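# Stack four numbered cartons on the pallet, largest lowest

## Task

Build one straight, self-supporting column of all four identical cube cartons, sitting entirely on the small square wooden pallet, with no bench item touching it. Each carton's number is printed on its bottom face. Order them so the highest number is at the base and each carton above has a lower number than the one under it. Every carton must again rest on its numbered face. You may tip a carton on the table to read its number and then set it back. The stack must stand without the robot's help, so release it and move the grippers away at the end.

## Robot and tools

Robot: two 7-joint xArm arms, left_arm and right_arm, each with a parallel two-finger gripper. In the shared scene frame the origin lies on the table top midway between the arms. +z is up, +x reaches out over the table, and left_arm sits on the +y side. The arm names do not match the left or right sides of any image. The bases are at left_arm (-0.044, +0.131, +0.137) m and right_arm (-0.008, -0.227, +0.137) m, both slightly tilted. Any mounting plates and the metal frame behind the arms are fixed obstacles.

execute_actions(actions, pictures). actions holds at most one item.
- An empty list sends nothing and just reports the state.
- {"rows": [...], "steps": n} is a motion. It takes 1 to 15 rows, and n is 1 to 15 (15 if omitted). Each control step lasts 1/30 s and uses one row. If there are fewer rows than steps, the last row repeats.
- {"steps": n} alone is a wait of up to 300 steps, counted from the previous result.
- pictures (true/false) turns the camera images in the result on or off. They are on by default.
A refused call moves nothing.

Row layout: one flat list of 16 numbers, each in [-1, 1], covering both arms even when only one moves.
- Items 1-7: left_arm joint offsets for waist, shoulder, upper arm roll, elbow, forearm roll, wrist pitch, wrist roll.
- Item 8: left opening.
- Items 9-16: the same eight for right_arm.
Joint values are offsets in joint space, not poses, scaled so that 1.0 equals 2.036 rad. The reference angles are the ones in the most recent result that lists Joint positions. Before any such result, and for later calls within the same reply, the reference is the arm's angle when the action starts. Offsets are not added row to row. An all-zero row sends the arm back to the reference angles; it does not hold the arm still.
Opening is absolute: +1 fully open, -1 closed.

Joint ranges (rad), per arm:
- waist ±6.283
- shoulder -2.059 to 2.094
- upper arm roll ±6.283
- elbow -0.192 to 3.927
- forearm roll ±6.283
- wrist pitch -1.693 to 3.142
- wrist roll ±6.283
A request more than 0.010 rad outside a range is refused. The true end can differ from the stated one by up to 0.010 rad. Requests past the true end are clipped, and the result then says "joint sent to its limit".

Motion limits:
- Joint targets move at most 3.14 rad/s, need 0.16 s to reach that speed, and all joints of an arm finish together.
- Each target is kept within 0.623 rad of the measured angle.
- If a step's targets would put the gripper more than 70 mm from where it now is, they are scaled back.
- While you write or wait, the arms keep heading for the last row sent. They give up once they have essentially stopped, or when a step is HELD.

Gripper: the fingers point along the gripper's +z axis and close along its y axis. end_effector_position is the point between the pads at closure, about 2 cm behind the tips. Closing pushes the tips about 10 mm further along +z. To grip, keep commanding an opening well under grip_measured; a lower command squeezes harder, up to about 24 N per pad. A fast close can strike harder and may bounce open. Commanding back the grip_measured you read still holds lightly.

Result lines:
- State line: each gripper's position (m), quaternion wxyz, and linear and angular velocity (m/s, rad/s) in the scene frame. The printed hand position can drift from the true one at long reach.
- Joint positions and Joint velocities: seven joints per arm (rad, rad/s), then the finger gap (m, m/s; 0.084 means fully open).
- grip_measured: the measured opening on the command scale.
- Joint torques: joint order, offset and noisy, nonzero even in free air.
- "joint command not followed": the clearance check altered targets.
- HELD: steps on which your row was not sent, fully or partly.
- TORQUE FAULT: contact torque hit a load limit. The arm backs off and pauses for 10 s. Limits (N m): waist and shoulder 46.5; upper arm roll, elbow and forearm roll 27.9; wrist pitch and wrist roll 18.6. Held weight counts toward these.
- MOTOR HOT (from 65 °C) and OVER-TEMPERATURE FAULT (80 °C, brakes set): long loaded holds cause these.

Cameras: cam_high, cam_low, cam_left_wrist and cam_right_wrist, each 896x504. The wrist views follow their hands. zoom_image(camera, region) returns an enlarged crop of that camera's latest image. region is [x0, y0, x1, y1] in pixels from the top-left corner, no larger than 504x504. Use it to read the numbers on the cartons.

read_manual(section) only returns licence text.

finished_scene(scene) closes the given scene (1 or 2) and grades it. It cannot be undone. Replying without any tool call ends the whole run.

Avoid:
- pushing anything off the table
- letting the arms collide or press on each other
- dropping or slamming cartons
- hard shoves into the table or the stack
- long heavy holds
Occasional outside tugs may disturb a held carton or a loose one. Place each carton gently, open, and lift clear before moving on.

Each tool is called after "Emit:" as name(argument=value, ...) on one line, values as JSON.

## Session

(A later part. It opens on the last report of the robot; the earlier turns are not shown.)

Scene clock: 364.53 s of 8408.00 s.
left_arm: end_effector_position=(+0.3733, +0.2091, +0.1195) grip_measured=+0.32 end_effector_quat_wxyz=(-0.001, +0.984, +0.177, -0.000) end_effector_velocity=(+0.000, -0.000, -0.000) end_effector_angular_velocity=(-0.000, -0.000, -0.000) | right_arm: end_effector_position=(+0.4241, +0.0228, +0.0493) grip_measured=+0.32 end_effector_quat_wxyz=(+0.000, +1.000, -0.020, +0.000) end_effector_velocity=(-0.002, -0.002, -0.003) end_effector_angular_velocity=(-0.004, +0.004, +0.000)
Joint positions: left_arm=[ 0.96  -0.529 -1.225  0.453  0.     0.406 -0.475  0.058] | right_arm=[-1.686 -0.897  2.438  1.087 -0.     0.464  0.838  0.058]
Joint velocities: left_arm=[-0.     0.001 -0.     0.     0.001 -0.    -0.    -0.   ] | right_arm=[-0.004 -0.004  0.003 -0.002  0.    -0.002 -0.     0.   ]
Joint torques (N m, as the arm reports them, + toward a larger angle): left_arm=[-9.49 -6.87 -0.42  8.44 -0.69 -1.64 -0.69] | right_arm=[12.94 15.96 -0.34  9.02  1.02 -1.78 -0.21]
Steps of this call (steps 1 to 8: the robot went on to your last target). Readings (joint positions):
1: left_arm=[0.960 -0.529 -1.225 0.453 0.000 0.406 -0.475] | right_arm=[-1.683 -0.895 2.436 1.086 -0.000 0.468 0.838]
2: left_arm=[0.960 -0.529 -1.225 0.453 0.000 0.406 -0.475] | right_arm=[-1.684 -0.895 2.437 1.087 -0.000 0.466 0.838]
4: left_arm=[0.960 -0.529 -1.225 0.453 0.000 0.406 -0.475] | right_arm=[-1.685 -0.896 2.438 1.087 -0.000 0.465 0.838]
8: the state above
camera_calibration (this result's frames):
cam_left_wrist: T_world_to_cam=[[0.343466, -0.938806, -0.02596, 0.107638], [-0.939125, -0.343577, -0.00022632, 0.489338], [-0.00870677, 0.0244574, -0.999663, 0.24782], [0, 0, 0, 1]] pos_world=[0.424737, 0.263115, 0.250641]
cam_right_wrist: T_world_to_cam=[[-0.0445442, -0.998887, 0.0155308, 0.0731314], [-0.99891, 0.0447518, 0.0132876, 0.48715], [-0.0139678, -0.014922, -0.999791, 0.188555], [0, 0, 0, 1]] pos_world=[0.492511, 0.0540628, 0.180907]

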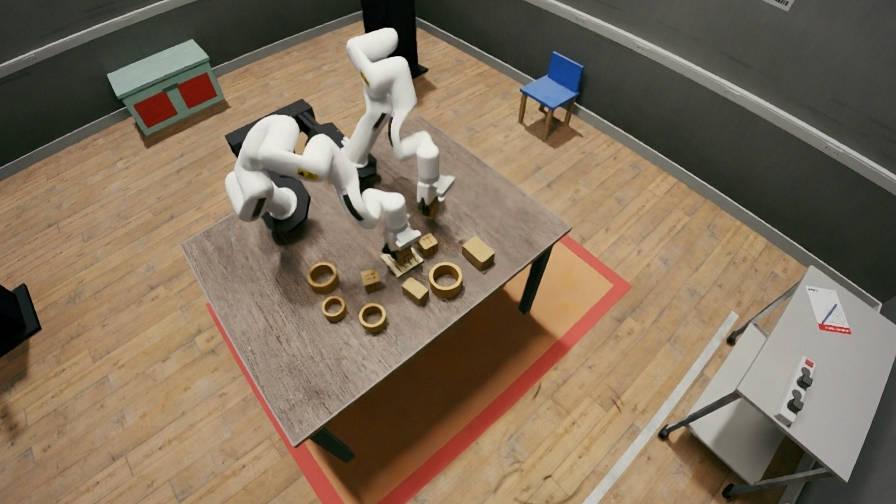

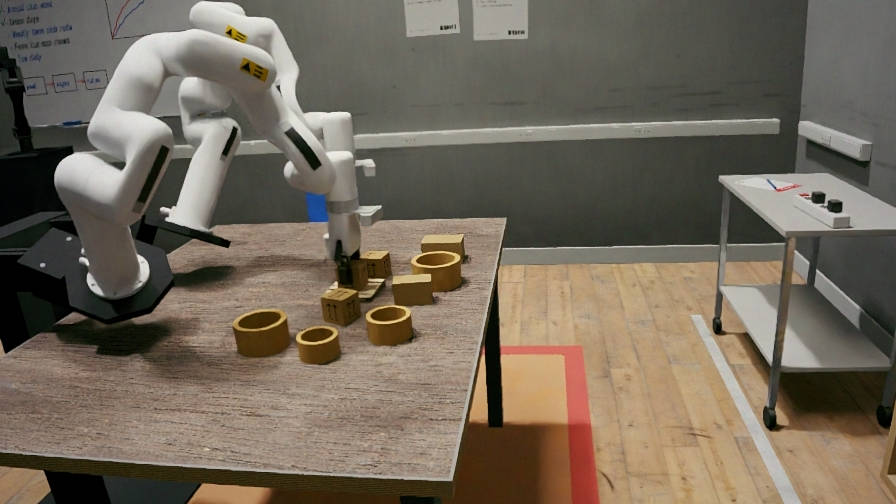

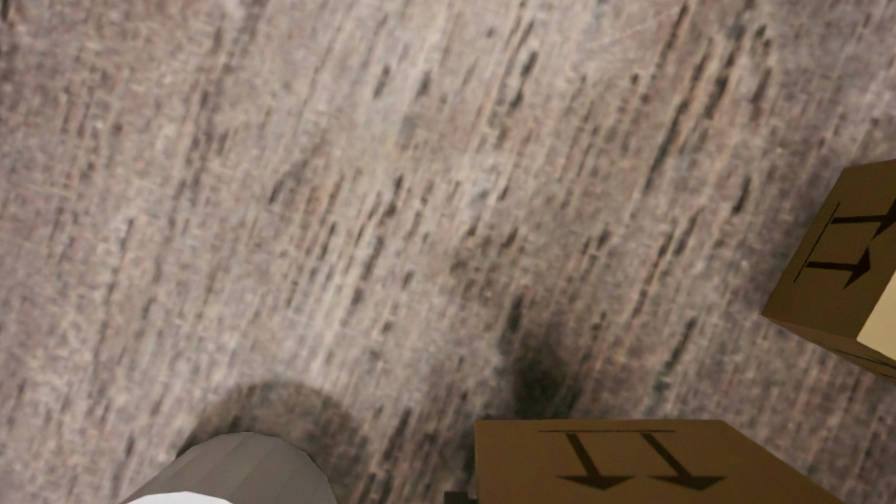

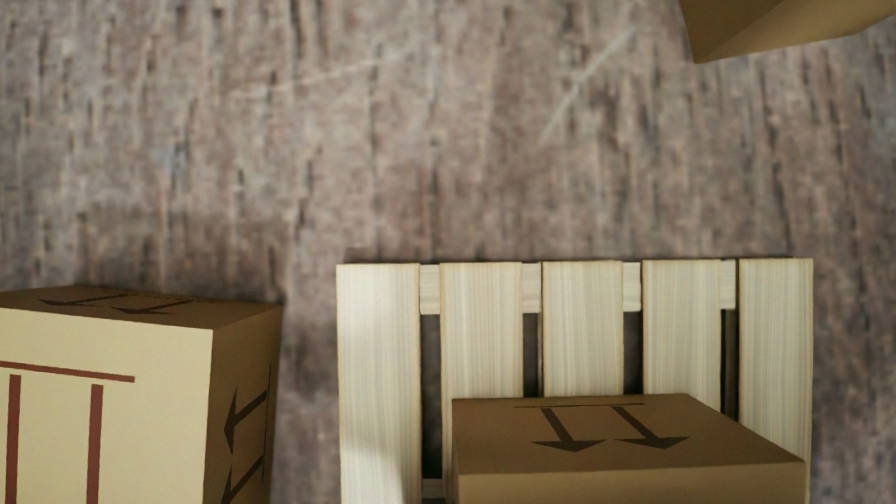

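Emit:
execute_actions(actions=[{"rows":[[0,0,0,0,0,0,0,-0.25,-0.001,-0.001,0.0008,0.0002,0,-0.001,0,-0.25],[0,0,0,0,0,0,0,-0.25,-0.001,-0.001,0.0008,0.0002,0,-0.001,0,-0.25],[0,0,0,0,0,0,0,-0.25,-0.001,-0.001,0.0008,0.0002,0,-0.001,0,-0.25],[0,0,0,0,0,0,0,-0.25,-0.001,-0.001,0.0008,0.0002,0,-0.001,0,-0.1],[0,0,0,0,0,0,0,-0.25,-0.001,-0.001,0.0008,0.0002,0,-0.001,0,0.1],[0,0,0,0,0,0,0,-0.25,-0.001,-0.001,0.0008,0.0002,0,-0.001,0,0.3],[0,0,0,0,0,0,0,-0.25,-0.001,-0.001,0.0008,0.0002,0,-0.001,0,0.45],[0,0,0,0,0,0,0,-0.25,-0.001,-0.001,0.0008,0.0002,0,-0.001,0,0.6],[0,0,0,0,0,0,0,-0.25,-0.001,-0.001,0.0008,0.0002,0,-0.001,0,0.75]],"steps":13}], pictures=false)

Emit:
execute_actions(actions=[{"rows":[[0,0,0,0,0,0,0,-0.25,0.0135,0.011,-0.009,-0.002,0,0.013,0,0.75],[0,0,0,0,0,0,0,-0.25,0.027,0.022,-0.018,-0.004,0,0.026,0,0.75],[0,0,0,0,0,0,0,-0.25,0.0405,0.033,-0.027,-0.006,0,0.039,0,0.75],[0,0,0,0,0,0,0,-0.25,0.054,0.044,-0.036,-0.008,0,0.052,0,0.75],[0,0,0,0,0,0,0,-0.25,0.0675,0.0547,-0.0454,-0.0099,0,0.0647,0,0.75],[0,0,0,0,0,0,0,-0.25,0.0675,0.0547,-0.0454,-0.0099,0,0.0647,0,0.75],[0,0,0,0,0,0,0,-0.25,0.0675,0.0547,-0.0454,-0.0099,0,0.0647,0,0.75],[0,0,0,0,0,0,0,-0.25,0.0675,0.0547,-0.0454,-0.0099,0,0.0647,0,0.75],[0,0,0,0,0,0,0,-0.25,0.0675,0.0547,-0.0454,-0.0099,0,0.0647,0,0.75],[0,0,0,0,0,0,0,-0.25,0.0675,0.0547,-0.0454,-0.0099,0,0.0647,0,0.75],[0,0,0,0,0,0,0,-0.25,0.082,0.073,-0.083,-0.04,0,0.053,0.004,0.8],[0,0,0,0,0,0,0,-0.25,0.097,0.092,-0.12,-0.071,0,0.041,0.008,0.85],[0,0,0,0,0,0,0,-0.25,0.112,0.111,-0.158,-0.101,0,0.029,0.012,0.9],[0,0,0,0,0,0,0,-0.25,0.127,0.129,-0.195,-0.132,0,0.017,0.016,0.9],[0,0,0,0,0,0,0,-0.25,0.1422,0.148,-0.2323,-0.1622,0,0.0045,0.0206,0.9]],"steps":15}], pictures=false)

Emit:
execute_actions(actions=[{"steps":22}])

Scene clock: 387.70 s of 8408.00 s.
left_arm: end_effector_position=(+0.3733, +0.2091, +0.1195) grip_measured=+0.32 end_effector_quat_wxyz=(-0.001, +0.984, +0.177, -0.000) end_effector_velocity=(+0.000, +0.000, +0.000) end_effector_angular_velocity=(+0.000, -0.000, +0.001) | right_arm: end_effector_position=(+0.4239, +0.0229, +0.0483) grip_measured=+0.74 end_effector_quat_wxyz=(+0.000, +1.000, -0.019, +0.000) end_effector_velocity=(+0.000, -0.001, -0.000) end_effector_angular_velocity=(-0.001, +0.000, -0.002)
Joint positions: left_arm=[ 0.96  -0.529 -1.225  0.453  0.     0.406 -0.475  0.058] | right_arm=[-1.688 -0.899  2.44   1.087 -0.     0.462  0.838  0.074]
Joint velocities: left_arm=[-0.    -0.001  0.     0.    -0.001 -0.     0.    -0.   ] | right_arm=[-0.001 -0.    -0.001 -0.     0.001 -0.     0.     0.006]
Joint torques (N m, as the arm reports them, + toward a larger angle): left_arm=[-9.8  -6.84 -0.33  8.29 -0.68 -1.48 -0.61] | right_arm=[11.5  15.51 -0.56  8.49  1.16 -1.61 -0.06]
Steps of this call (steps 1 to 15: the robot went on to your last target; steps 16 to 90: nothing new was sent; then 19.73 s passed at rest; steps 91 to 103: all 13 steps of this action). Readings (joint positions):
91: left_arm=[0.960 -0.529 -1.225 0.453 0.000 0.406 -0.475] | right_arm=[-1.686 -0.898 2.438 1.087 -0.000 0.464 0.838]
92: left_arm=[0.960 -0.529 -1.225 0.453 0.000 0.406 -0.475] | right_arm=[-1.687 -0.898 2.438 1.087 -0.000 0.464 0.838]
94: left_arm=[0.960 -0.529 -1.225 0.453 0.000 0.406 -0.475] | right_arm=[-1.687 -0.898 2.439 1.087 -0.000 0.463 0.838]
98: left_arm=[0.960 -0.529 -1.225 0.453 0.000 0.406 -0.475] | right_arm=[-1.688 -0.899 2.439 1.087 -0.000 0.463 0.838]
103: the state above

Scene clock: 388.20 s of 8408.00 s.
left_arm: end_effector_position=(+0.3733, +0.2091, +0.1195) grip_measured=+0.32 end_effector_quat_wxyz=(-0.001, +0.984, +0.177, -0.000) end_effector_velocity=(-0.000, -0.000, -0.000) end_effector_angular_velocity=(-0.000, +0.000, -0.000) | right_arm: end_effector_position=(+0.4320, -0.0021, +0.1105) grip_measured=+0.89 end_effector_quat_wxyz=(+0.002, +0.999, -0.043, +0.005) end_effector_velocity=(+0.141, -0.419, +0.029) end_effector_angular_velocity=(-0.076, -0.098, -0.838)
Joint positions: left_arm=[ 0.96  -0.529 -1.225  0.453  0.     0.406 -0.475  0.058] | right_arm=[-1.525 -0.759  2.288  1.014 -0.     0.569  0.845  0.08 ]
Joint velocities: left_arm=[-0.  0. -0. -0. -0.  0.  0.  0.] | right_arm=[ 0.37   0.493 -0.99  -0.773  0.001 -0.268  0.098  0.012]
Joint torques (N m, as the arm reports them, + toward a larger angle): left_arm=[-9.55 -6.63 -0.28  8.26 -0.61 -1.49 -0.51] | right_arm=[ 6.5  13.12 -4.46  8.45  1.41 -1.47 -0.42]
Steps of this call (steps 1 to 15: all 15 steps of this action). Readings (joint positions):
1: left_arm=[0.960 -0.529 -1.225 0.453 0.000 0.406 -0.475] | right_arm=[-1.688 -0.899 2.440 1.087 -0.000 0.462 0.838]
2: left_arm=[0.960 -0.529 -1.225 0.453 0.000 0.406 -0.475] | right_arm=[-1.686 -0.898 2.439 1.087 -0.000 0.464 0.838]
4: left_arm=[0.960 -0.529 -1.225 0.453 0.000 0.406 -0.475] | right_arm=[-1.668 -0.884 2.426 1.082 -0.000 0.484 0.838]
8: left_arm=[0.960 -0.529 -1.225 0.453 0.000 0.406 -0.475] | right_arm=[-1.591 -0.820 2.375 1.075 -0.000 0.554 0.838]
15: the state above

Scene clock: 388.93 s of 8408.00 s.
left_arm: end_effector_position=(+0.3733, +0.2091, +0.1195) grip_measured=+0.32 end_effector_quat_wxyz=(-0.001, +0.984, +0.177, -0.000) end_effector_velocity=(+0.000, +0.000, +0.000) end_effector_angular_velocity=(+0.001, -0.001, -0.001) | right_arm: end_effector_position=(+0.4436, -0.1295, +0.1098) grip_measured=+0.90 end_effector_quat_wxyz=(+0.001, +0.984, -0.180, +0.000) end_effector_velocity=(+0.000, -0.003, -0.000) end_effector_angular_velocity=(-0.001, +0.000, -0.007)
Joint positions: left_arm=[ 0.96  -0.529 -1.225  0.453  0.     0.406 -0.475  0.058] | right_arm=[-1.398 -0.598  1.968  0.758 -0.     0.472  0.88   0.08 ]
Joint velocities: left_arm=[-0.    -0.001  0.    -0.     0.    -0.     0.     0.   ] | right_arm=[ 0.002  0.003 -0.009 -0.004 -0.001 -0.001  0.001  0.   ]
Joint torques (N m, as the arm reports them, + toward a larger angle): left_arm=[-9.68 -6.48 -0.43  8.25 -0.81 -1.52 -0.66] | right_arm=[ 8.94  4.84 -0.95  8.45  1.33 -1.6  -0.05]
Steps of this call (steps 1 to 22: the robot went on to your last target). Readings (joint positions):
1: left_arm=[0.960 -0.529 -1.225 0.453 0.000 0.406 -0.475] | right_arm=[-1.513 -0.742 2.254 0.988 -0.000 0.560 0.848]
2: left_arm=[0.960 -0.529 -1.225 0.453 0.000 0.406 -0.475] | right_arm=[-1.502 -0.726 2.221 0.963 -0.000 0.551 0.851]
4: left_arm=[0.960 -0.529 -1.225 0.453 0.000 0.406 -0.475] | right_arm=[-1.480 -0.696 2.160 0.915 -0.000 0.532 0.858]
8: left_arm=[0.960 -0.529 -1.225 0.453 0.000 0.406 -0.475] | right_arm=[-1.428 -0.634 2.038 0.815 -0.000 0.494 0.872]
22: the state above
camera_calibration (this result's frames):
cam_left_wrist: T_world_to_cam=[[0.343466, -0.938806, -0.0259601, 0.107638], [-0.939125, -0.343577, -0.000226197, 0.489338], [-0.00870692, 0.0244574, -0.999663, 0.24782], [0, 0, 0, 1]] pos_world=[0.424737, 0.263115, 0.250641]
cam_right_wrist: T_world_to_cam=[[-0.358897, -0.933244, 0.0157543, 0.0689142], [-0.93321, 0.359101, 0.0128907, 0.524231], [-0.0176875, -0.0100756, -0.999793, 0.249289], [0, 0, 0, 1]] pos_world=[0.51836, -0.121426, 0.241394]

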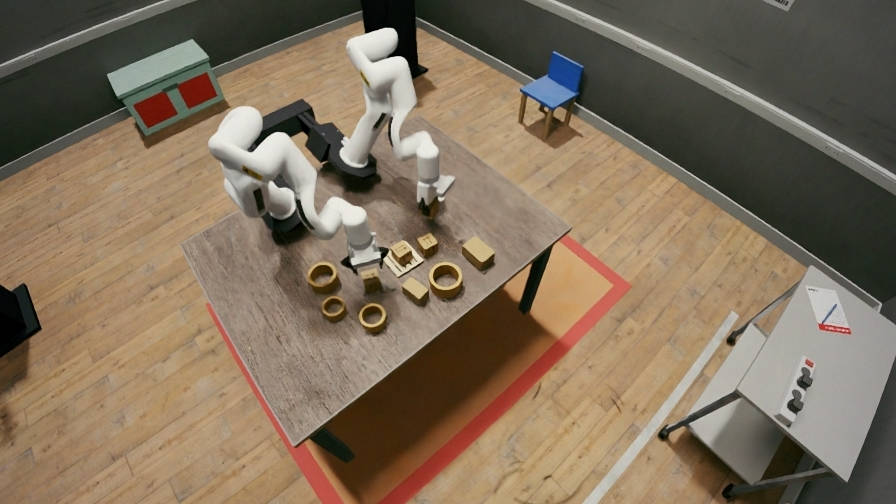

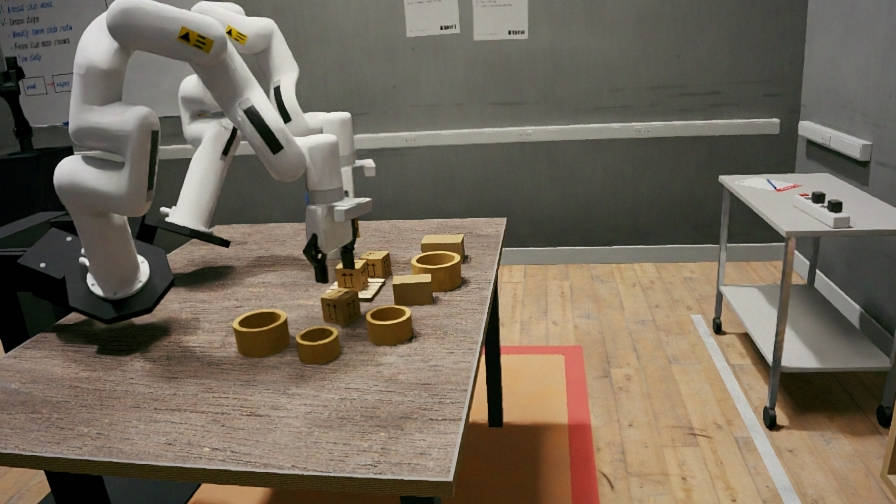

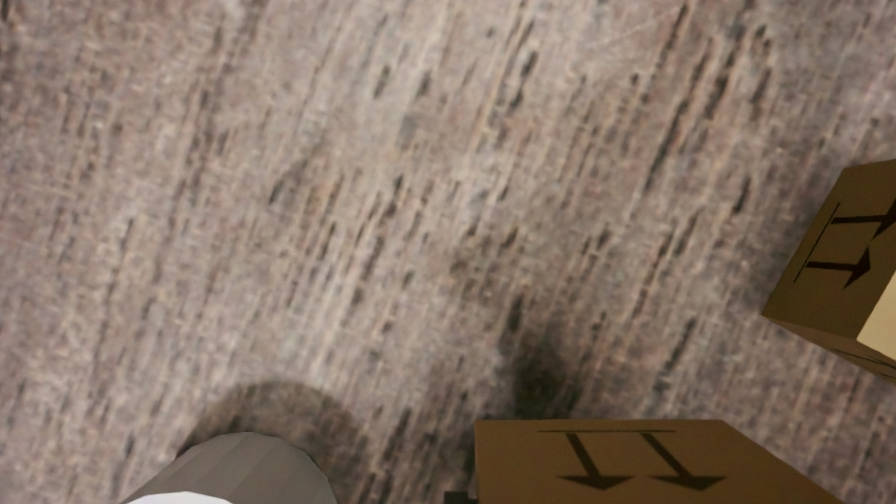

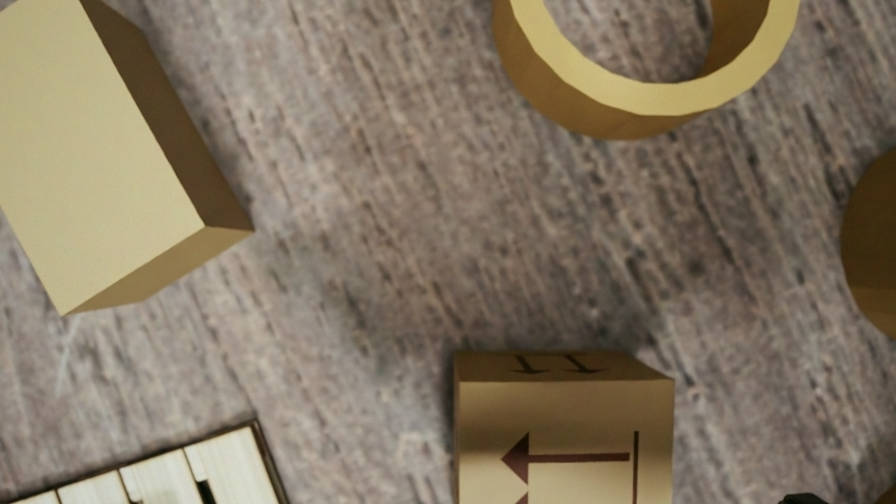

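Emit:
execute_actions(actions=[{"rows":[[0,0,0,0,0,0,0,-0.25,-0.0164,-0.0047,0.0132,0.0007,0,-0.0099,0,0.9],[0,0,0,0,0,0,0,-0.25,-0.0328,-0.0095,0.0264,0.0015,0,-0.0198,0,0.9],[0,0,0,0,0,0,0,-0.25,-0.0492,-0.0142,0.0395,0.0022,0,-0.0297,0,0.9],[0,0,0,0,0,0,0,-0.25,-0.0656,-0.019,0.0527,0.003,0,-0.0396,0,0.9],[0,0,0,0,0,0,0,-0.25,-0.082,-0.0237,0.0659,0.0037,0,-0.0495,0,0.9],[0,0,0,0,0,0,0,-0.25,-0.097,-0.03,0.0776,0.0059,0,-0.0586,0,0.9],[0,0,0,0,0,0,0,-0.25,-0.112,-0.0363,0.0892,0.0081,0,-0.0676,0,0.9],[0,0,0,0,0,0,0,-0.25,-0.127,-0.0426,0.1009,0.0104,0,-0.0767,0,0.9],[0,0,0,0,0,0,0,-0.25,-0.142,-0.0489,0.1125,0.0126,0,-0.0857,0,0.9],[0,0,0,0,0,0,0,-0.25,-0.1568,-0.0552,0.1242,0.0148,0,-0.0948,0,0.9]],"steps":15}], pictures=false)

Emit:
execute_actions(actions=[{"steps":8}], pictures=false)

Emit:
execute_actions(actions=[{"rows":[[0,0,0,0,0,0,0,-0.25,0,0,0,0,0,0,0,0.75],[0,0,0,0,0,0,0,-0.25,0,0,0,0,0,0,0,0.62],[0,0,0,0,0,0,0,-0.25,0,0,0,0,0,0,0,0.52],[0,0,0,0,0,0,0,-0.25,0,0,0,0,0,0,0,0.45],[0,0,0,0,0,0,0,-0.25,0,0,0,0,0,0,0,0.4],[0,0,0,0,0,0,0,-0.25,0,0,0,0,0,0,0,0.35],[0,0,0,0,0,0,0,-0.25,0,0,0,0,0,0,0,0.3],[0,0,0,0,0,0,0,-0.25,0,0,0,0,0,0,0,0.22],[0,0,0,0,0,0,0,-0.25,0,0,0,0,0,0,0,0.12],[0,0,0,0,0,0,0,-0.25,0,0,0,0,0,0,0,0.0],[0,0,0,0,0,0,0,-0.25,0,0,0,0,0,0,0,-0.12],[0,0,0,0,0,0,0,-0.25,0,0,0,0,0,0,0,-0.25]],"steps":14}], pictures=false)

Emit:
execute_actions(actions=[{"rows":[[0,0,0,0,0,0,0,-0.25,0.019,0.008,-0.015,-0.003,0,0.011,0,-0.25],[0,0,0,0,0,0,0,-0.25,0.037,0.016,-0.029,-0.0055,0,0.023,0,-0.25],[0,0,0,0,0,0,0,-0.25,0.056,0.024,-0.044,-0.008,0,0.034,0,-0.25],[0,0,0,0,0,0,0,-0.25,0.075,0.0315,-0.058,-0.011,0,0.045,0,-0.25],[0,0,0,0,0,0,0,-0.25,0.095,0.037,-0.075,-0.012,0,0.058,0,-0.25],[0,0,0,0,0,0,0,-0.25,0.116,0.043,-0.091,-0.013,0,0.07,0,-0.25],[0,0,0,0,0,0,0,-0.25,0.136,0.049,-0.108,-0.014,0,0.082,0,-0.25],[0,0,0,0,0,0,0,-0.25,0.1568,0.0552,-0.1242,-0.0148,0,0.0948,0,-0.25]],"steps":15}], pictures=false)

Emit:
execute_actions(actions=[{"rows":[[0,0,0,0,0,0,0,-0.25,0,0,0,0,0.07,-0.065,0,-0.25],[0,0,0,0,0,0,0,-0.25,0,0,0,0,0.14,-0.13,0,-0.25],[0,0,0,0,0,0,0,-0.25,0,0,0,0,0.21,-0.19,0,-0.25],[0,0,0,0,0,0,0,-0.25,0,0,0,0,0.28,-0.26,0,-0.25],[0,0,0,0,0,0,0,-0.25,0,0,0,0,0.28,-0.26,0,-0.25],[0,0,0,0,0,0,0,-0.25,0,0,0,0,0.36,-0.33,0,-0.25],[0,0,0,0,0,0,0,-0.25,0,0,0,0,0.36,-0.33,0,-0.25],[0.027,-0.005,-0.042,0.022,0,0.007,0,-0.25,0,0,0,0,0.44,-0.4,0,-0.25],[0.054,-0.011,-0.084,0.045,0,0.014,0,-0.25,0,0,0,0,0.44,-0.4,0,-0.25],[0.08,-0.016,-0.126,0.067,0,0.021,0,-0.25,0,0,0,0,0.52,-0.47,0,-0.25],[0.107,-0.021,-0.168,0.089,0,0.028,0,-0.25,0,0,0,0,0.52,-0.47,0,-0.25],[0.134,-0.027,-0.21,0.112,0,0.035,0,-0.25,0,0,0,0,0.6,-0.54,0,-0.25],[0.16,-0.032,-0.253,0.134,0,0.042,0,-0.25,0,0,0,0,0.6,-0.54,0,-0.25],[0.187,-0.037,-0.295,0.156,0,0.049,0,-0.25,0,0,0,0,0.67,-0.6,0,-0.25],[0.2678,-0.0535,-0.421,0.2235,0,0.0704,-0.0025,-0.25,0,0,0,0,0.7,-0.67,0,-0.25]],"steps":15}], pictures=false)

Emit:
execute_actions(actions=[{"steps":28}])

Emit:
zoom_image(camera="cam_low", region=[280, 140, 480, 320])

Emit:
zoom_image(camera="cam_left_wrist", region=[430, 340, 770, 504])

Scene clock: 456.00 s of 8408.00 s.
left_arm: end_effector_position=(+0.3733, +0.2091, +0.1195) grip_measured=+0.32 end_effector_quat_wxyz=(-0.001, +0.984, +0.177, -0.000) end_effector_velocity=(-0.000, +0.000, -0.000) end_effector_angular_velocity=(+0.000, +0.001, +0.000) | right_arm: end_effector_position=(+0.4431, -0.1321, +0.0406) grip_measured=+0.90 end_effector_quat_wxyz=(+0.003, +0.983, -0.181, -0.001) end_effector_velocity=(-0.006, +0.001, -0.073) end_effector_angular_velocity=(+0.015, +0.011, -0.004)
Joint positions: left_arm=[ 0.96  -0.529 -1.225  0.453  0.     0.406 -0.475  0.058] | right_arm=[-1.694 -0.702  2.201  0.783 -0.     0.295  0.88   0.08 ]
Joint velocities: left_arm=[ 0.    -0.     0.    -0.     0.     0.001 -0.     0.   ] | right_arm=[-0.296 -0.117  0.232  0.038  0.001 -0.183  0.     0.   ]
Joint torques (N m, as the arm reports them, + toward a larger angle): left_arm=[-10.1   -6.7   -0.45   8.03  -0.68  -1.59  -0.52] | right_arm=[12.96 11.3  -0.98  8.16  1.41 -1.77  0.09]
Steps of this call (steps 1 to 15: the robot went on to your last target; steps 16 to 90: nothing new was sent; then 63.57 s passed at rest; steps 91 to 105: all 15 steps of this action). Readings (joint positions):
91: left_arm=[0.960 -0.529 -1.225 0.453 0.000 0.406 -0.475] | right_arm=[-1.398 -0.598 1.967 0.757 -0.000 0.472 0.880]
92: left_arm=[0.960 -0.529 -1.225 0.453 0.000 0.406 -0.475] | right_arm=[-1.400 -0.598 1.969 0.757 -0.000 0.470 0.880]
94: left_arm=[0.960 -0.529 -1.225 0.453 0.000 0.406 -0.475] | right_arm=[-1.422 -0.604 1.987 0.760 -0.000 0.456 0.880]
98: left_arm=[0.960 -0.529 -1.225 0.453 0.000 0.406 -0.475] | right_arm=[-1.519 -0.634 2.065 0.764 -0.000 0.398 0.880]
105: the state above

Scene clock: 456.27 s of 8408.00 s.
left_arm: end_effector_position=(+0.3733, +0.2091, +0.1195) grip_measured=+0.32 end_effector_quat_wxyz=(-0.001, +0.984, +0.177, -0.000) end_effector_velocity=(-0.000, -0.000, -0.000) end_effector_angular_velocity=(-0.001, +0.001, +0.001) | right_arm: end_effector_position=(+0.4440, -0.1301, +0.0362) grip_measured=+0.90 end_effector_quat_wxyz=(+0.000, +0.984, -0.181, +0.000) end_effector_velocity=(-0.001, -0.001, -0.004) end_effector_angular_velocity=(-0.001, +0.003, -0.003)
Joint positions: left_arm=[ 0.96  -0.529 -1.225  0.453  0.     0.406 -0.475  0.058] | right_arm=[-1.716 -0.71   2.22   0.788 -0.     0.279  0.88   0.08 ]
Joint velocities: left_arm=[ 0.     0.001  0.     0.    -0.     0.001 -0.    -0.   ] | right_arm=[-0.015 -0.006  0.01  -0.     0.002 -0.008  0.    -0.   ]
Joint torques (N m, as the arm reports them, + toward a larger angle): left_arm=[-9.71 -6.86 -0.39  8.29 -0.8  -1.54 -0.68] | right_arm=[10.56  9.65 -0.61  6.61  1.26 -1.44 -0.18]
Steps of this call (steps 1 to 8: the robot went on to your last target). Readings (joint positions):
1: left_arm=[0.960 -0.529 -1.225 0.453 0.000 0.406 -0.475] | right_arm=[-1.702 -0.705 2.207 0.784 -0.000 0.290 0.880]
2: left_arm=[0.960 -0.529 -1.225 0.453 0.000 0.406 -0.475] | right_arm=[-1.707 -0.707 2.211 0.785 -0.000 0.286 0.880]
4: left_arm=[0.960 -0.529 -1.225 0.453 0.000 0.406 -0.475] | right_arm=[-1.712 -0.708 2.216 0.787 -0.000 0.282 0.880]
8: the state above

Scene clock: 456.73 s of 8408.00 s.
left_arm: end_effector_position=(+0.3733, +0.2091, +0.1195) grip_measured=+0.32 end_effector_quat_wxyz=(-0.001, +0.984, +0.177, -0.000) end_effector_velocity=(-0.000, -0.000, -0.000) end_effector_angular_velocity=(+0.000, +0.001, -0.001) | right_arm: end_effector_position=(+0.4440, -0.1299, +0.0363) grip_measured=+0.32 end_effector_quat_wxyz=(+0.000, +0.984, -0.181, +0.001) end_effector_velocity=(-0.000, +0.000, -0.000) end_effector_angular_velocity=(+0.000, +0.000, +0.000)
Joint positions: left_arm=[ 0.96  -0.529 -1.225  0.453  0.     0.406 -0.475  0.058] | right_arm=[-1.716 -0.71   2.22   0.788 -0.     0.279  0.88   0.058]
Joint velocities: left_arm=[-0.     0.    -0.     0.     0.001  0.001 -0.     0.   ] | right_arm=[-0.001 -0.001  0.002  0.     0.    -0.     0.     0.   ]
Joint torques (N m, as the arm reports them, + toward a larger angle): left_arm=[-9.63 -6.74 -0.22  8.46 -0.71 -1.55 -0.67] | right_arm=[ 9.71  9.91 -0.64  6.31  1.43 -1.5  -0.29]
Steps of this call (steps 1 to 14: all 14 steps of this action). Readings (joint positions):
1: left_arm=[0.960 -0.529 -1.225 0.453 0.000 0.406 -0.475] | right_arm=[-1.716 -0.710 2.220 0.788 -0.000 0.279 0.880]
2: left_arm=[0.960 -0.529 -1.225 0.453 0.000 0.406 -0.475] | right_arm=[-1.716 -0.710 2.220 0.788 -0.000 0.279 0.880]
4: left_arm=[0.960 -0.529 -1.225 0.453 0.000 0.406 -0.475] | right_arm=[-1.716 -0.710 2.220 0.788 -0.000 0.279 0.880]
8: left_arm=[0.960 -0.529 -1.225 0.453 0.000 0.406 -0.475] | right_arm=[-1.716 -0.710 2.220 0.788 -0.000 0.279 0.880]
14: the state above

Scene clock: 457.23 s of 8408.00 s.
left_arm: end_effector_position=(+0.3733, +0.2091, +0.1195) grip_measured=+0.32 end_effector_quat_wxyz=(-0.001, +0.984, +0.177, -0.000) end_effector_velocity=(-0.000, -0.000, -0.000) end_effector_angular_velocity=(-0.001, +0.001, +0.001) | right_arm: end_effector_position=(+0.4448, -0.1280, +0.1078) grip_measured=+0.32 end_effector_quat_wxyz=(-0.001, +0.984, -0.179, +0.002) end_effector_velocity=(-0.020, -0.018, +0.024) end_effector_angular_velocity=(-0.030, +0.053, -0.014)
Joint positions: left_arm=[ 0.96  -0.529 -1.225  0.453  0.     0.406 -0.475  0.058] | right_arm=[-1.411 -0.601  1.98   0.76  -0.     0.462  0.88   0.058]
Joint velocities: left_arm=[ 0.     0.001 -0.     0.    -0.001  0.    -0.     0.   ] | right_arm=[ 0.169  0.045 -0.152 -0.041  0.001  0.126  0.     0.   ]
Joint torques (N m, as the arm reports them, + toward a larger angle): left_arm=[-9.66 -6.66 -0.29  8.47 -0.69 -1.55 -0.72] | right_arm=[ 7.12  4.03 -0.59  8.01  1.36 -1.98 -0.31]
Steps of this call (steps 1 to 15: all 15 steps of this action). Readings (joint positions):
1: left_arm=[0.960 -0.529 -1.225 0.453 0.000 0.406 -0.475] | right_arm=[-1.716 -0.710 2.220 0.788 -0.000 0.279 0.880]
2: left_arm=[0.960 -0.529 -1.225 0.453 0.000 0.406 -0.475] | right_arm=[-1.713 -0.709 2.218 0.788 -0.000 0.281 0.880]
4: left_arm=[0.960 -0.529 -1.225 0.453 0.000 0.406 -0.475] | right_arm=[-1.690 -0.699 2.198 0.782 -0.000 0.297 0.880]
8: left_arm=[0.960 -0.529 -1.225 0.453 0.000 0.406 -0.475] | right_arm=[-1.578 -0.655 2.112 0.771 -0.000 0.363 0.880]
15: the state above

Scene clock: 457.73 s of 8408.00 s.
left_arm: end_effector_position=(+0.4067, +0.1724, +0.1272) grip_measured=+0.32 end_effector_quat_wxyz=(-0.015, +0.992, +0.124, +0.014) end_effector_velocity=(+0.204, -0.311, +0.041) end_effector_angular_velocity=(+0.146, -0.136, -0.775) | right_arm: end_effector_position=(+0.5684, -0.1262, +0.1828) grip_measured=+0.32 end_effector_quat_wxyz=(-0.216, +0.847, -0.453, +0.177) end_effector_velocity=(+0.256, -0.224, +0.224) end_effector_angular_velocity=(+0.517, -1.071, -1.658)
Joint positions: left_arm=[ 1.105 -0.558 -1.453  0.575  0.     0.444 -0.475  0.058] | right_arm=[-1.41  -0.601  1.978  0.76   0.606 -0.116  0.88   0.058]
Joint velocities: left_arm=[ 0.953 -0.2   -1.55   0.845  0.004  0.24   0.001  0.   ] | right_arm=[-0.005 -0.     0.005  0.003  1.445 -1.442 -0.     0.   ]
Joint torques (N m, as the arm reports them, + toward a larger angle): left_arm=[-10.72  -0.75  -0.03   7.14  -0.66  -1.37  -0.63] | right_arm=[ 9.15  4.43 -1.07  8.6   0.77 -2.53 -0.04]
Steps of this call (steps 1 to 15: all 15 steps of this action). Readings (joint positions):
1: left_arm=[0.960 -0.529 -1.225 0.453 0.000 0.406 -0.475] | right_arm=[-1.407 -0.600 1.976 0.759 -0.000 0.465 0.880]
2: left_arm=[0.960 -0.529 -1.225 0.453 0.000 0.406 -0.475] | right_arm=[-1.404 -0.599 1.973 0.758 0.002 0.466 0.880]
4: left_arm=[0.960 -0.529 -1.225 0.453 0.000 0.406 -0.475] | right_arm=[-1.404 -0.600 1.973 0.757 0.038 0.435 0.880]
8: left_arm=[0.960 -0.529 -1.225 0.453 0.000 0.406 -0.475] | right_arm=[-1.408 -0.601 1.977 0.759 0.246 0.238 0.880]
15: the state above

Scene clock: 458.67 s of 8408.00 s.
left_arm: end_effector_position=(+0.4375, +0.0158, +0.1174) grip_measured=+0.32 end_effector_quat_wxyz=(-0.001, +1.000, -0.020, -0.000) end_effector_velocity=(+0.000, -0.002, +0.000) end_effector_angular_velocity=(-0.003, -0.000, -0.001) | right_arm: end_effector_position=(+0.5634, -0.3382, +0.2890) grip_measured=+0.32 end_effector_quat_wxyz=(-0.200, +0.464, -0.732, +0.457) end_effector_velocity=(-0.003, -0.005, +0.001) end_effector_angular_velocity=(-0.004, -0.003, -0.022)
Joint positions: left_arm=[ 1.504 -0.638 -2.081  0.907  0.     0.55  -0.48   0.058] | right_arm=[-1.411 -0.601  1.98   0.76   1.423 -0.901  0.88   0.058]
Joint velocities: left_arm=[ 0.002  0.001 -0.005  0.002 -0.001  0.    -0.     0.   ] | right_arm=[-0.001  0.    -0.001 -0.001  0.016 -0.013  0.    -0.   ]
Joint torques (N m, as the arm reports them, + toward a larger angle): left_arm=[-16.28  17.36  -0.41   9.45  -0.68  -1.61  -0.54] | right_arm=[ 7.7   2.6  -1.1   7.62  0.24 -2.51 -0.12]
Steps of this call (steps 1 to 28: the robot went on to your last target). Readings (joint positions):
1: left_arm=[1.137 -0.564 -1.504 0.603 0.000 0.452 -0.475] | right_arm=[-1.410 -0.601 1.978 0.760 0.654 -0.164 0.880]
2: left_arm=[1.170 -0.571 -1.554 0.630 0.000 0.461 -0.475] | right_arm=[-1.410 -0.601 1.978 0.760 0.701 -0.211 0.880]
4: left_arm=[1.233 -0.584 -1.650 0.683 0.000 0.478 -0.476] | right_arm=[-1.410 -0.601 1.979 0.760 0.793 -0.303 0.880]
8: left_arm=[1.348 -0.607 -1.834 0.778 0.000 0.508 -0.478] | right_arm=[-1.411 -0.601 1.979 0.760 0.973 -0.478 0.880]
28: the state above
camera_calibration (this result's frames):
cam_left_wrist: T_world_to_cam=[[-0.0448413, -0.998661, -0.0258031, 0.0748193], [-0.998994, 0.0448495, 0.000260544, 0.503242], [0.000897063, 0.0257889, -0.999667, 0.246827], [0, 0, 0, 1]] pos_world=[0.505869, 0.0457836, 0.248544]
cam_right_wrist: T_world_to_cam=[[-0.504067, 0.164721, -0.847811, 0.616992], [0.483006, 0.867546, -0.118616, 0.120724], [0.715976, -0.469288, -0.516862, -0.279699], [0, 0, 0, 1]] pos_world=[0.452953, -0.337625, 0.392847]

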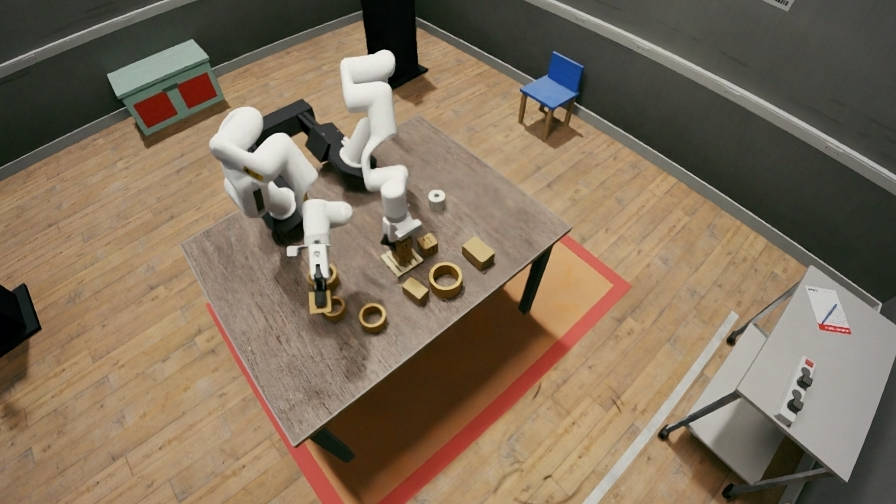

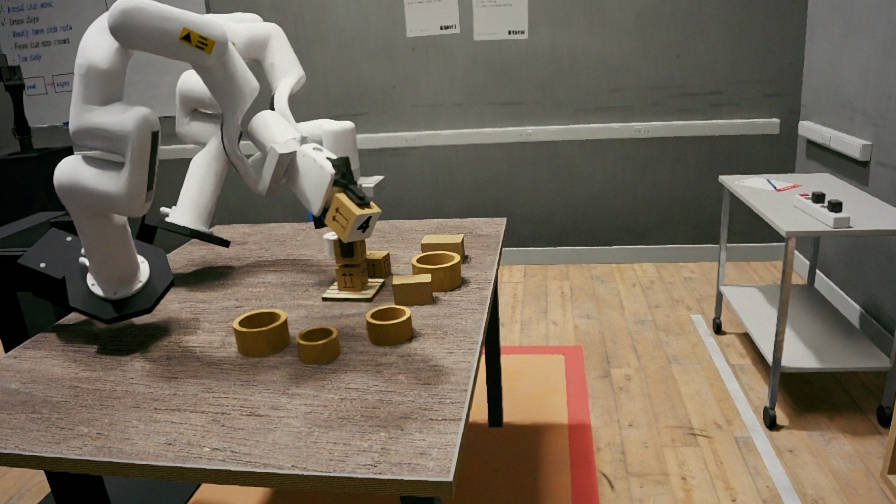

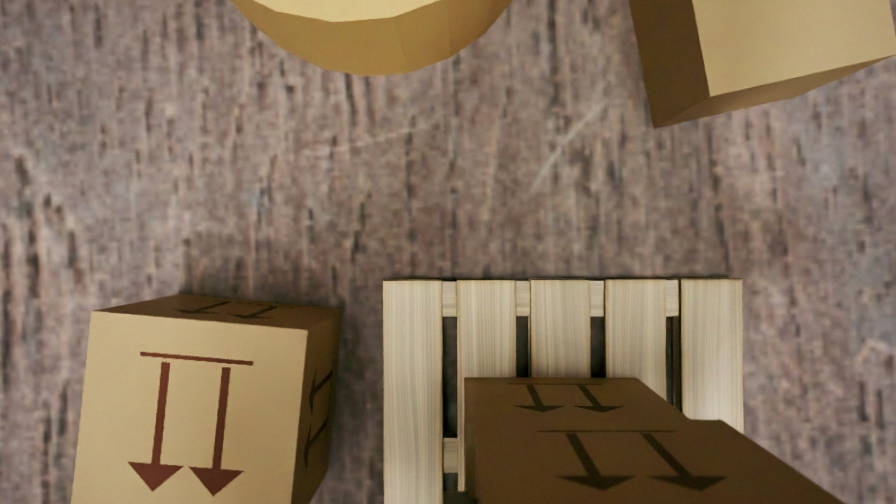

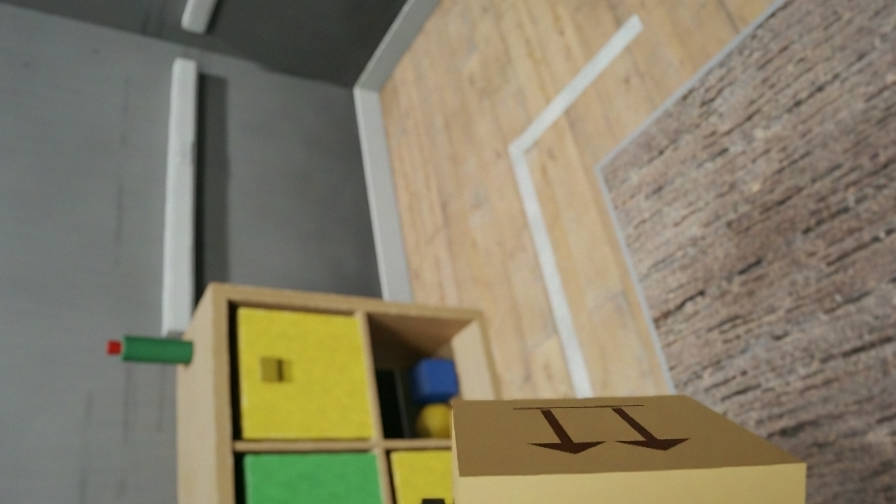

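Region (280, 140, 480, 320) of cam_low's 896x504 image, scaled by 2.520, with more detail than that image has; it fills the top 454 rows of this view, and the rest is white.

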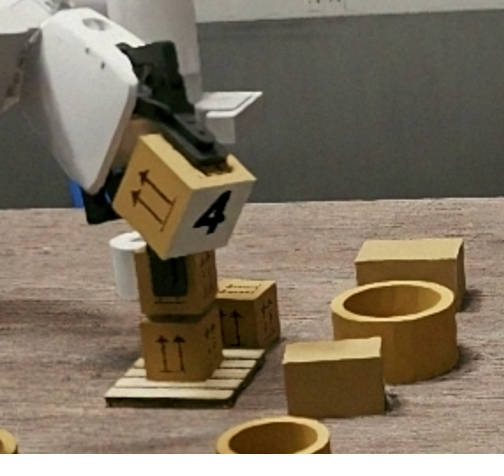

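Region (430, 340, 770, 504) of cam_left_wrist's 896x504 image, scaled by 1.482, with more detail than that image has; it fills the top 243 rows of this view, and the rest is white.

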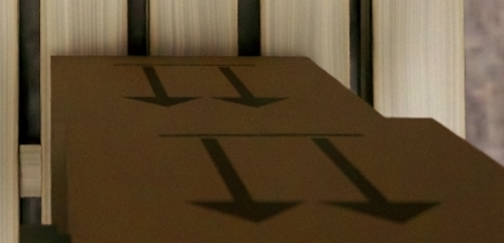

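Emit:
execute_actions(actions=[{"rows":[[-0.0062,0.0025,0.0054,-0.0071,0,-0.0032,0,-0.25,0,0,0,0,0,0,0,-0.25],[-0.0062,0.0025,0.0054,-0.0071,0,-0.0032,0,-0.25,0,0,0,0,0,0,0,-0.25],[-0.0062,0.0025,0.0054,-0.0071,0,-0.0032,0,-0.25,0,0,0,0,0,0,0,-0.25],[-0.0062,0.0025,0.0054,-0.0071,0,-0.0032,0,-0.25,0,0,0,0,0,0,0,-0.25],[-0.002,0.001,0.002,-0.0071,0,-0.006,0,-0.25,0,0,0,0,0,0,0,-0.25],[0.002,-0.0003,-0.0012,-0.0071,0,-0.0088,0,-0.25,0,0,0,0,0,0,0,-0.25],[0.006,-0.0017,-0.0044,-0.0071,0,-0.0116,0,-0.25,0,0,0,0,0,0,0,-0.25],[0.009,-0.0027,-0.0069,-0.0071,0,-0.0136,0,-0.25,0,0,0,0,0,0,0,-0.25],[0.0115,-0.0035,-0.0089,-0.0071,0,-0.0153,0,-0.25,0,0,0,0,0,0,0,-0.25],[0.0129,-0.004,-0.01,-0.0071,0,-0.0163,0,-0.25,0,0,0,0,0,0,0,-0.25]],"steps":15}], pictures=false)

Emit:
execute_actions(actions=[{"steps":8}])

Emit:
zoom_image(camera="cam_left_wrist", region=[430, 340, 770, 504])

Emit:
zoom_image(camera="cam_low", region=[310, 220, 410, 310])

Scene clock: 497.43 s of 8408.00 s.
left_arm: end_effector_position=(+0.4345, +0.0181, +0.1076) grip_measured=+0.32 end_effector_quat_wxyz=(-0.000, +1.000, -0.019, -0.000) end_effector_velocity=(+0.003, -0.003, -0.007) end_effector_angular_velocity=(-0.008, -0.009, -0.001) | right_arm: end_effector_position=(+0.5634, -0.3382, +0.2890) grip_measured=+0.32 end_effector_quat_wxyz=(-0.200, +0.464, -0.732, +0.457) end_effector_velocity=(+0.000, +0.000, +0.000) end_effector_angular_velocity=(-0.000, -0.001, +0.001)
Joint positions: left_arm=[ 1.528 -0.645 -2.099  0.892  0.     0.519 -0.48   0.058] | right_arm=[-1.411 -0.601  1.98   0.76   1.423 -0.901  0.88   0.058]
Joint velocities: left_arm=[ 0.034 -0.01  -0.029  0.004 -0.    -0.03   0.    -0.   ] | right_arm=[-0.     0.     0.001  0.    -0.001 -0.     0.    -0.   ]
Joint torques (N m, as the arm reports them, + toward a larger angle): left_arm=[-17.19  18.18  -0.49   9.45  -0.52  -1.38  -0.66] | right_arm=[ 8.39  2.39 -1.08  7.51 -0.14 -2.23 -0.2 ]
Steps of this call (steps 1 to 30: the robot went on to your last target; steps 31 to 100: nothing new was sent; then 34.93 s passed at rest; steps 101 to 115: all 15 steps of this action). Readings (joint positions):
101: left_arm=[1.505 -0.638 -2.082 0.908 0.000 0.550 -0.480] | right_arm=[-1.411 -0.601 1.980 0.760 1.425 -0.902 0.880]
102: left_arm=[1.504 -0.637 -2.081 0.906 0.000 0.549 -0.480] | right_arm=[-1.411 -0.601 1.980 0.760 1.425 -0.902 0.880]
104: left_arm=[1.498 -0.635 -2.076 0.900 0.000 0.546 -0.480] | right_arm=[-1.411 -0.601 1.980 0.760 1.424 -0.901 0.880]
108: left_arm=[1.501 -0.635 -2.078 0.895 0.000 0.538 -0.480] | right_arm=[-1.411 -0.601 1.980 0.760 1.423 -0.901 0.880]
115: the state above

Scene clock: 497.70 s of 8408.00 s.
left_arm: end_effector_position=(+0.4347, +0.0177, +0.1071) grip_measured=+0.32 end_effector_quat_wxyz=(-0.000, +1.000, -0.020, -0.000) end_effector_velocity=(-0.000, +0.001, -0.001) end_effector_angular_velocity=(+0.000, +0.001, +0.002) | right_arm: end_effector_position=(+0.5634, -0.3382, +0.2890) grip_measured=+0.32 end_effector_quat_wxyz=(-0.200, +0.464, -0.732, +0.457) end_effector_velocity=(-0.000, -0.001, -0.000) end_effector_angular_velocity=(+0.000, +0.001, -0.002)
Joint positions: left_arm=[ 1.53  -0.646 -2.102  0.893  0.     0.517 -0.48   0.058] | right_arm=[-1.411 -0.601  1.98   0.76   1.423 -0.901  0.88   0.058]
Joint velocities: left_arm=[ 0.002 -0.001 -0.001 -0.001 -0.001 -0.001  0.     0.   ] | right_arm=[-0.     0.    -0.    -0.001  0.001  0.    -0.     0.   ]
Joint torques (N m, as the arm reports them, + toward a larger angle): left_arm=[-16.19  17.78  -0.37   9.46  -0.61  -1.55  -0.6 ] | right_arm=[ 8.59  2.71 -1.23  7.4  -0.24 -2.69 -0.25]
Steps of this call (steps 1 to 8: the robot went on to your last target). Readings (joint positions):
1: left_arm=[1.529 -0.645 -2.100 0.893 0.000 0.518 -0.480] | right_arm=[-1.411 -0.601 1.980 0.760 1.423 -0.901 0.880]
2: left_arm=[1.529 -0.645 -2.101 0.893 0.000 0.518 -0.480] | right_arm=[-1.411 -0.601 1.980 0.760 1.423 -0.901 0.880]
4: left_arm=[1.530 -0.645 -2.101 0.893 0.000 0.517 -0.480] | right_arm=[-1.411 -0.601 1.980 0.760 1.423 -0.901 0.880]
8: the state above
camera_calibration (this result's frames):
cam_left_wrist: T_world_to_cam=[[-0.0439684, -0.998725, -0.0247953, 0.0758609], [-0.999032, 0.0439966, -0.000594147, 0.500483], [0.0016843, 0.0247451, -0.999692, 0.236189], [0, 0, 0, 1]] pos_world=[0.502935, 0.0479001, 0.238295]
cam_right_wrist: T_world_to_cam=[[-0.504067, 0.164723, -0.847811, 0.616992], [0.483009, 0.867544, -0.118617, 0.120724], [0.715974, -0.469291, -0.516862, -0.279699], [0, 0, 0, 1]] pos_world=[0.452952, -0.337626, 0.392846]

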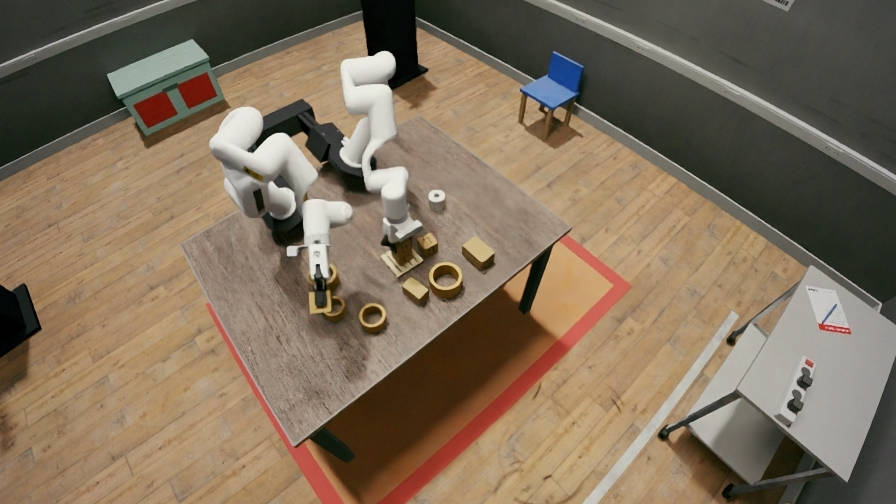

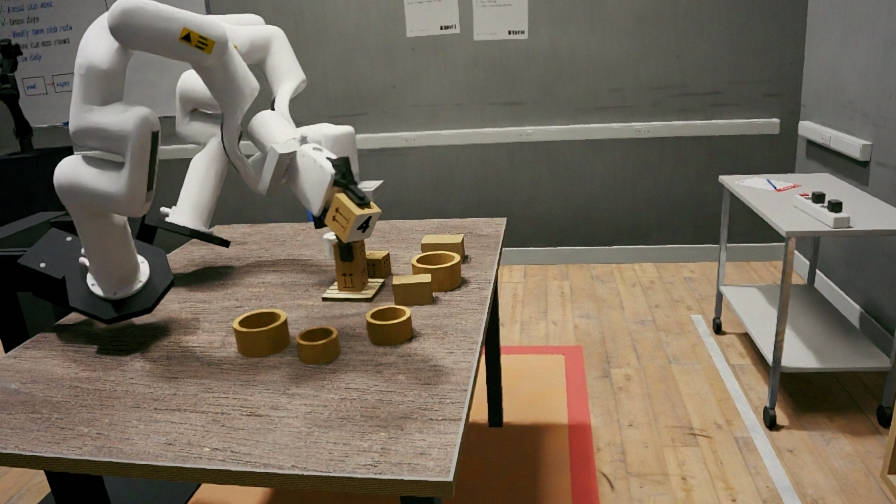

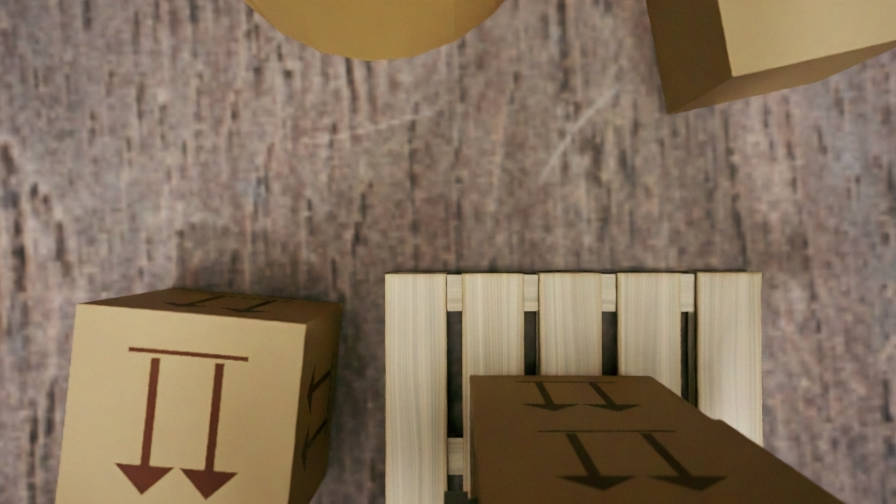

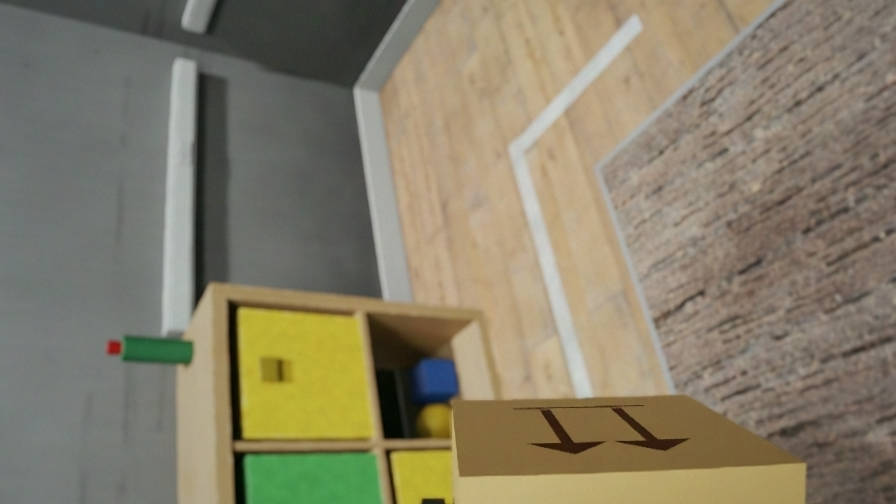

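Region (430, 340, 770, 504) of cam_left_wrist's 896x504 image, scaled by 1.482, with more detail than that image has; it fills the top 243 rows of this view, and the rest is white.

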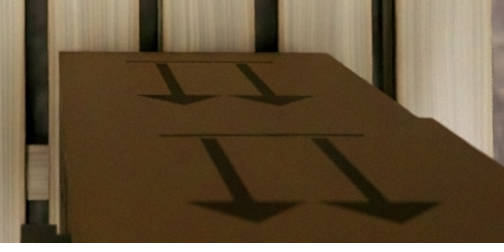

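Region (310, 220, 410, 310) of cam_low's 896x504 image, scaled by 5.040, with more detail than that image has; it fills the top 454 rows of this view, and the rest is white.

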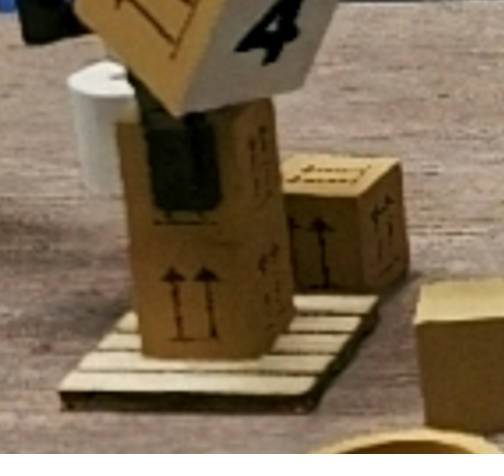

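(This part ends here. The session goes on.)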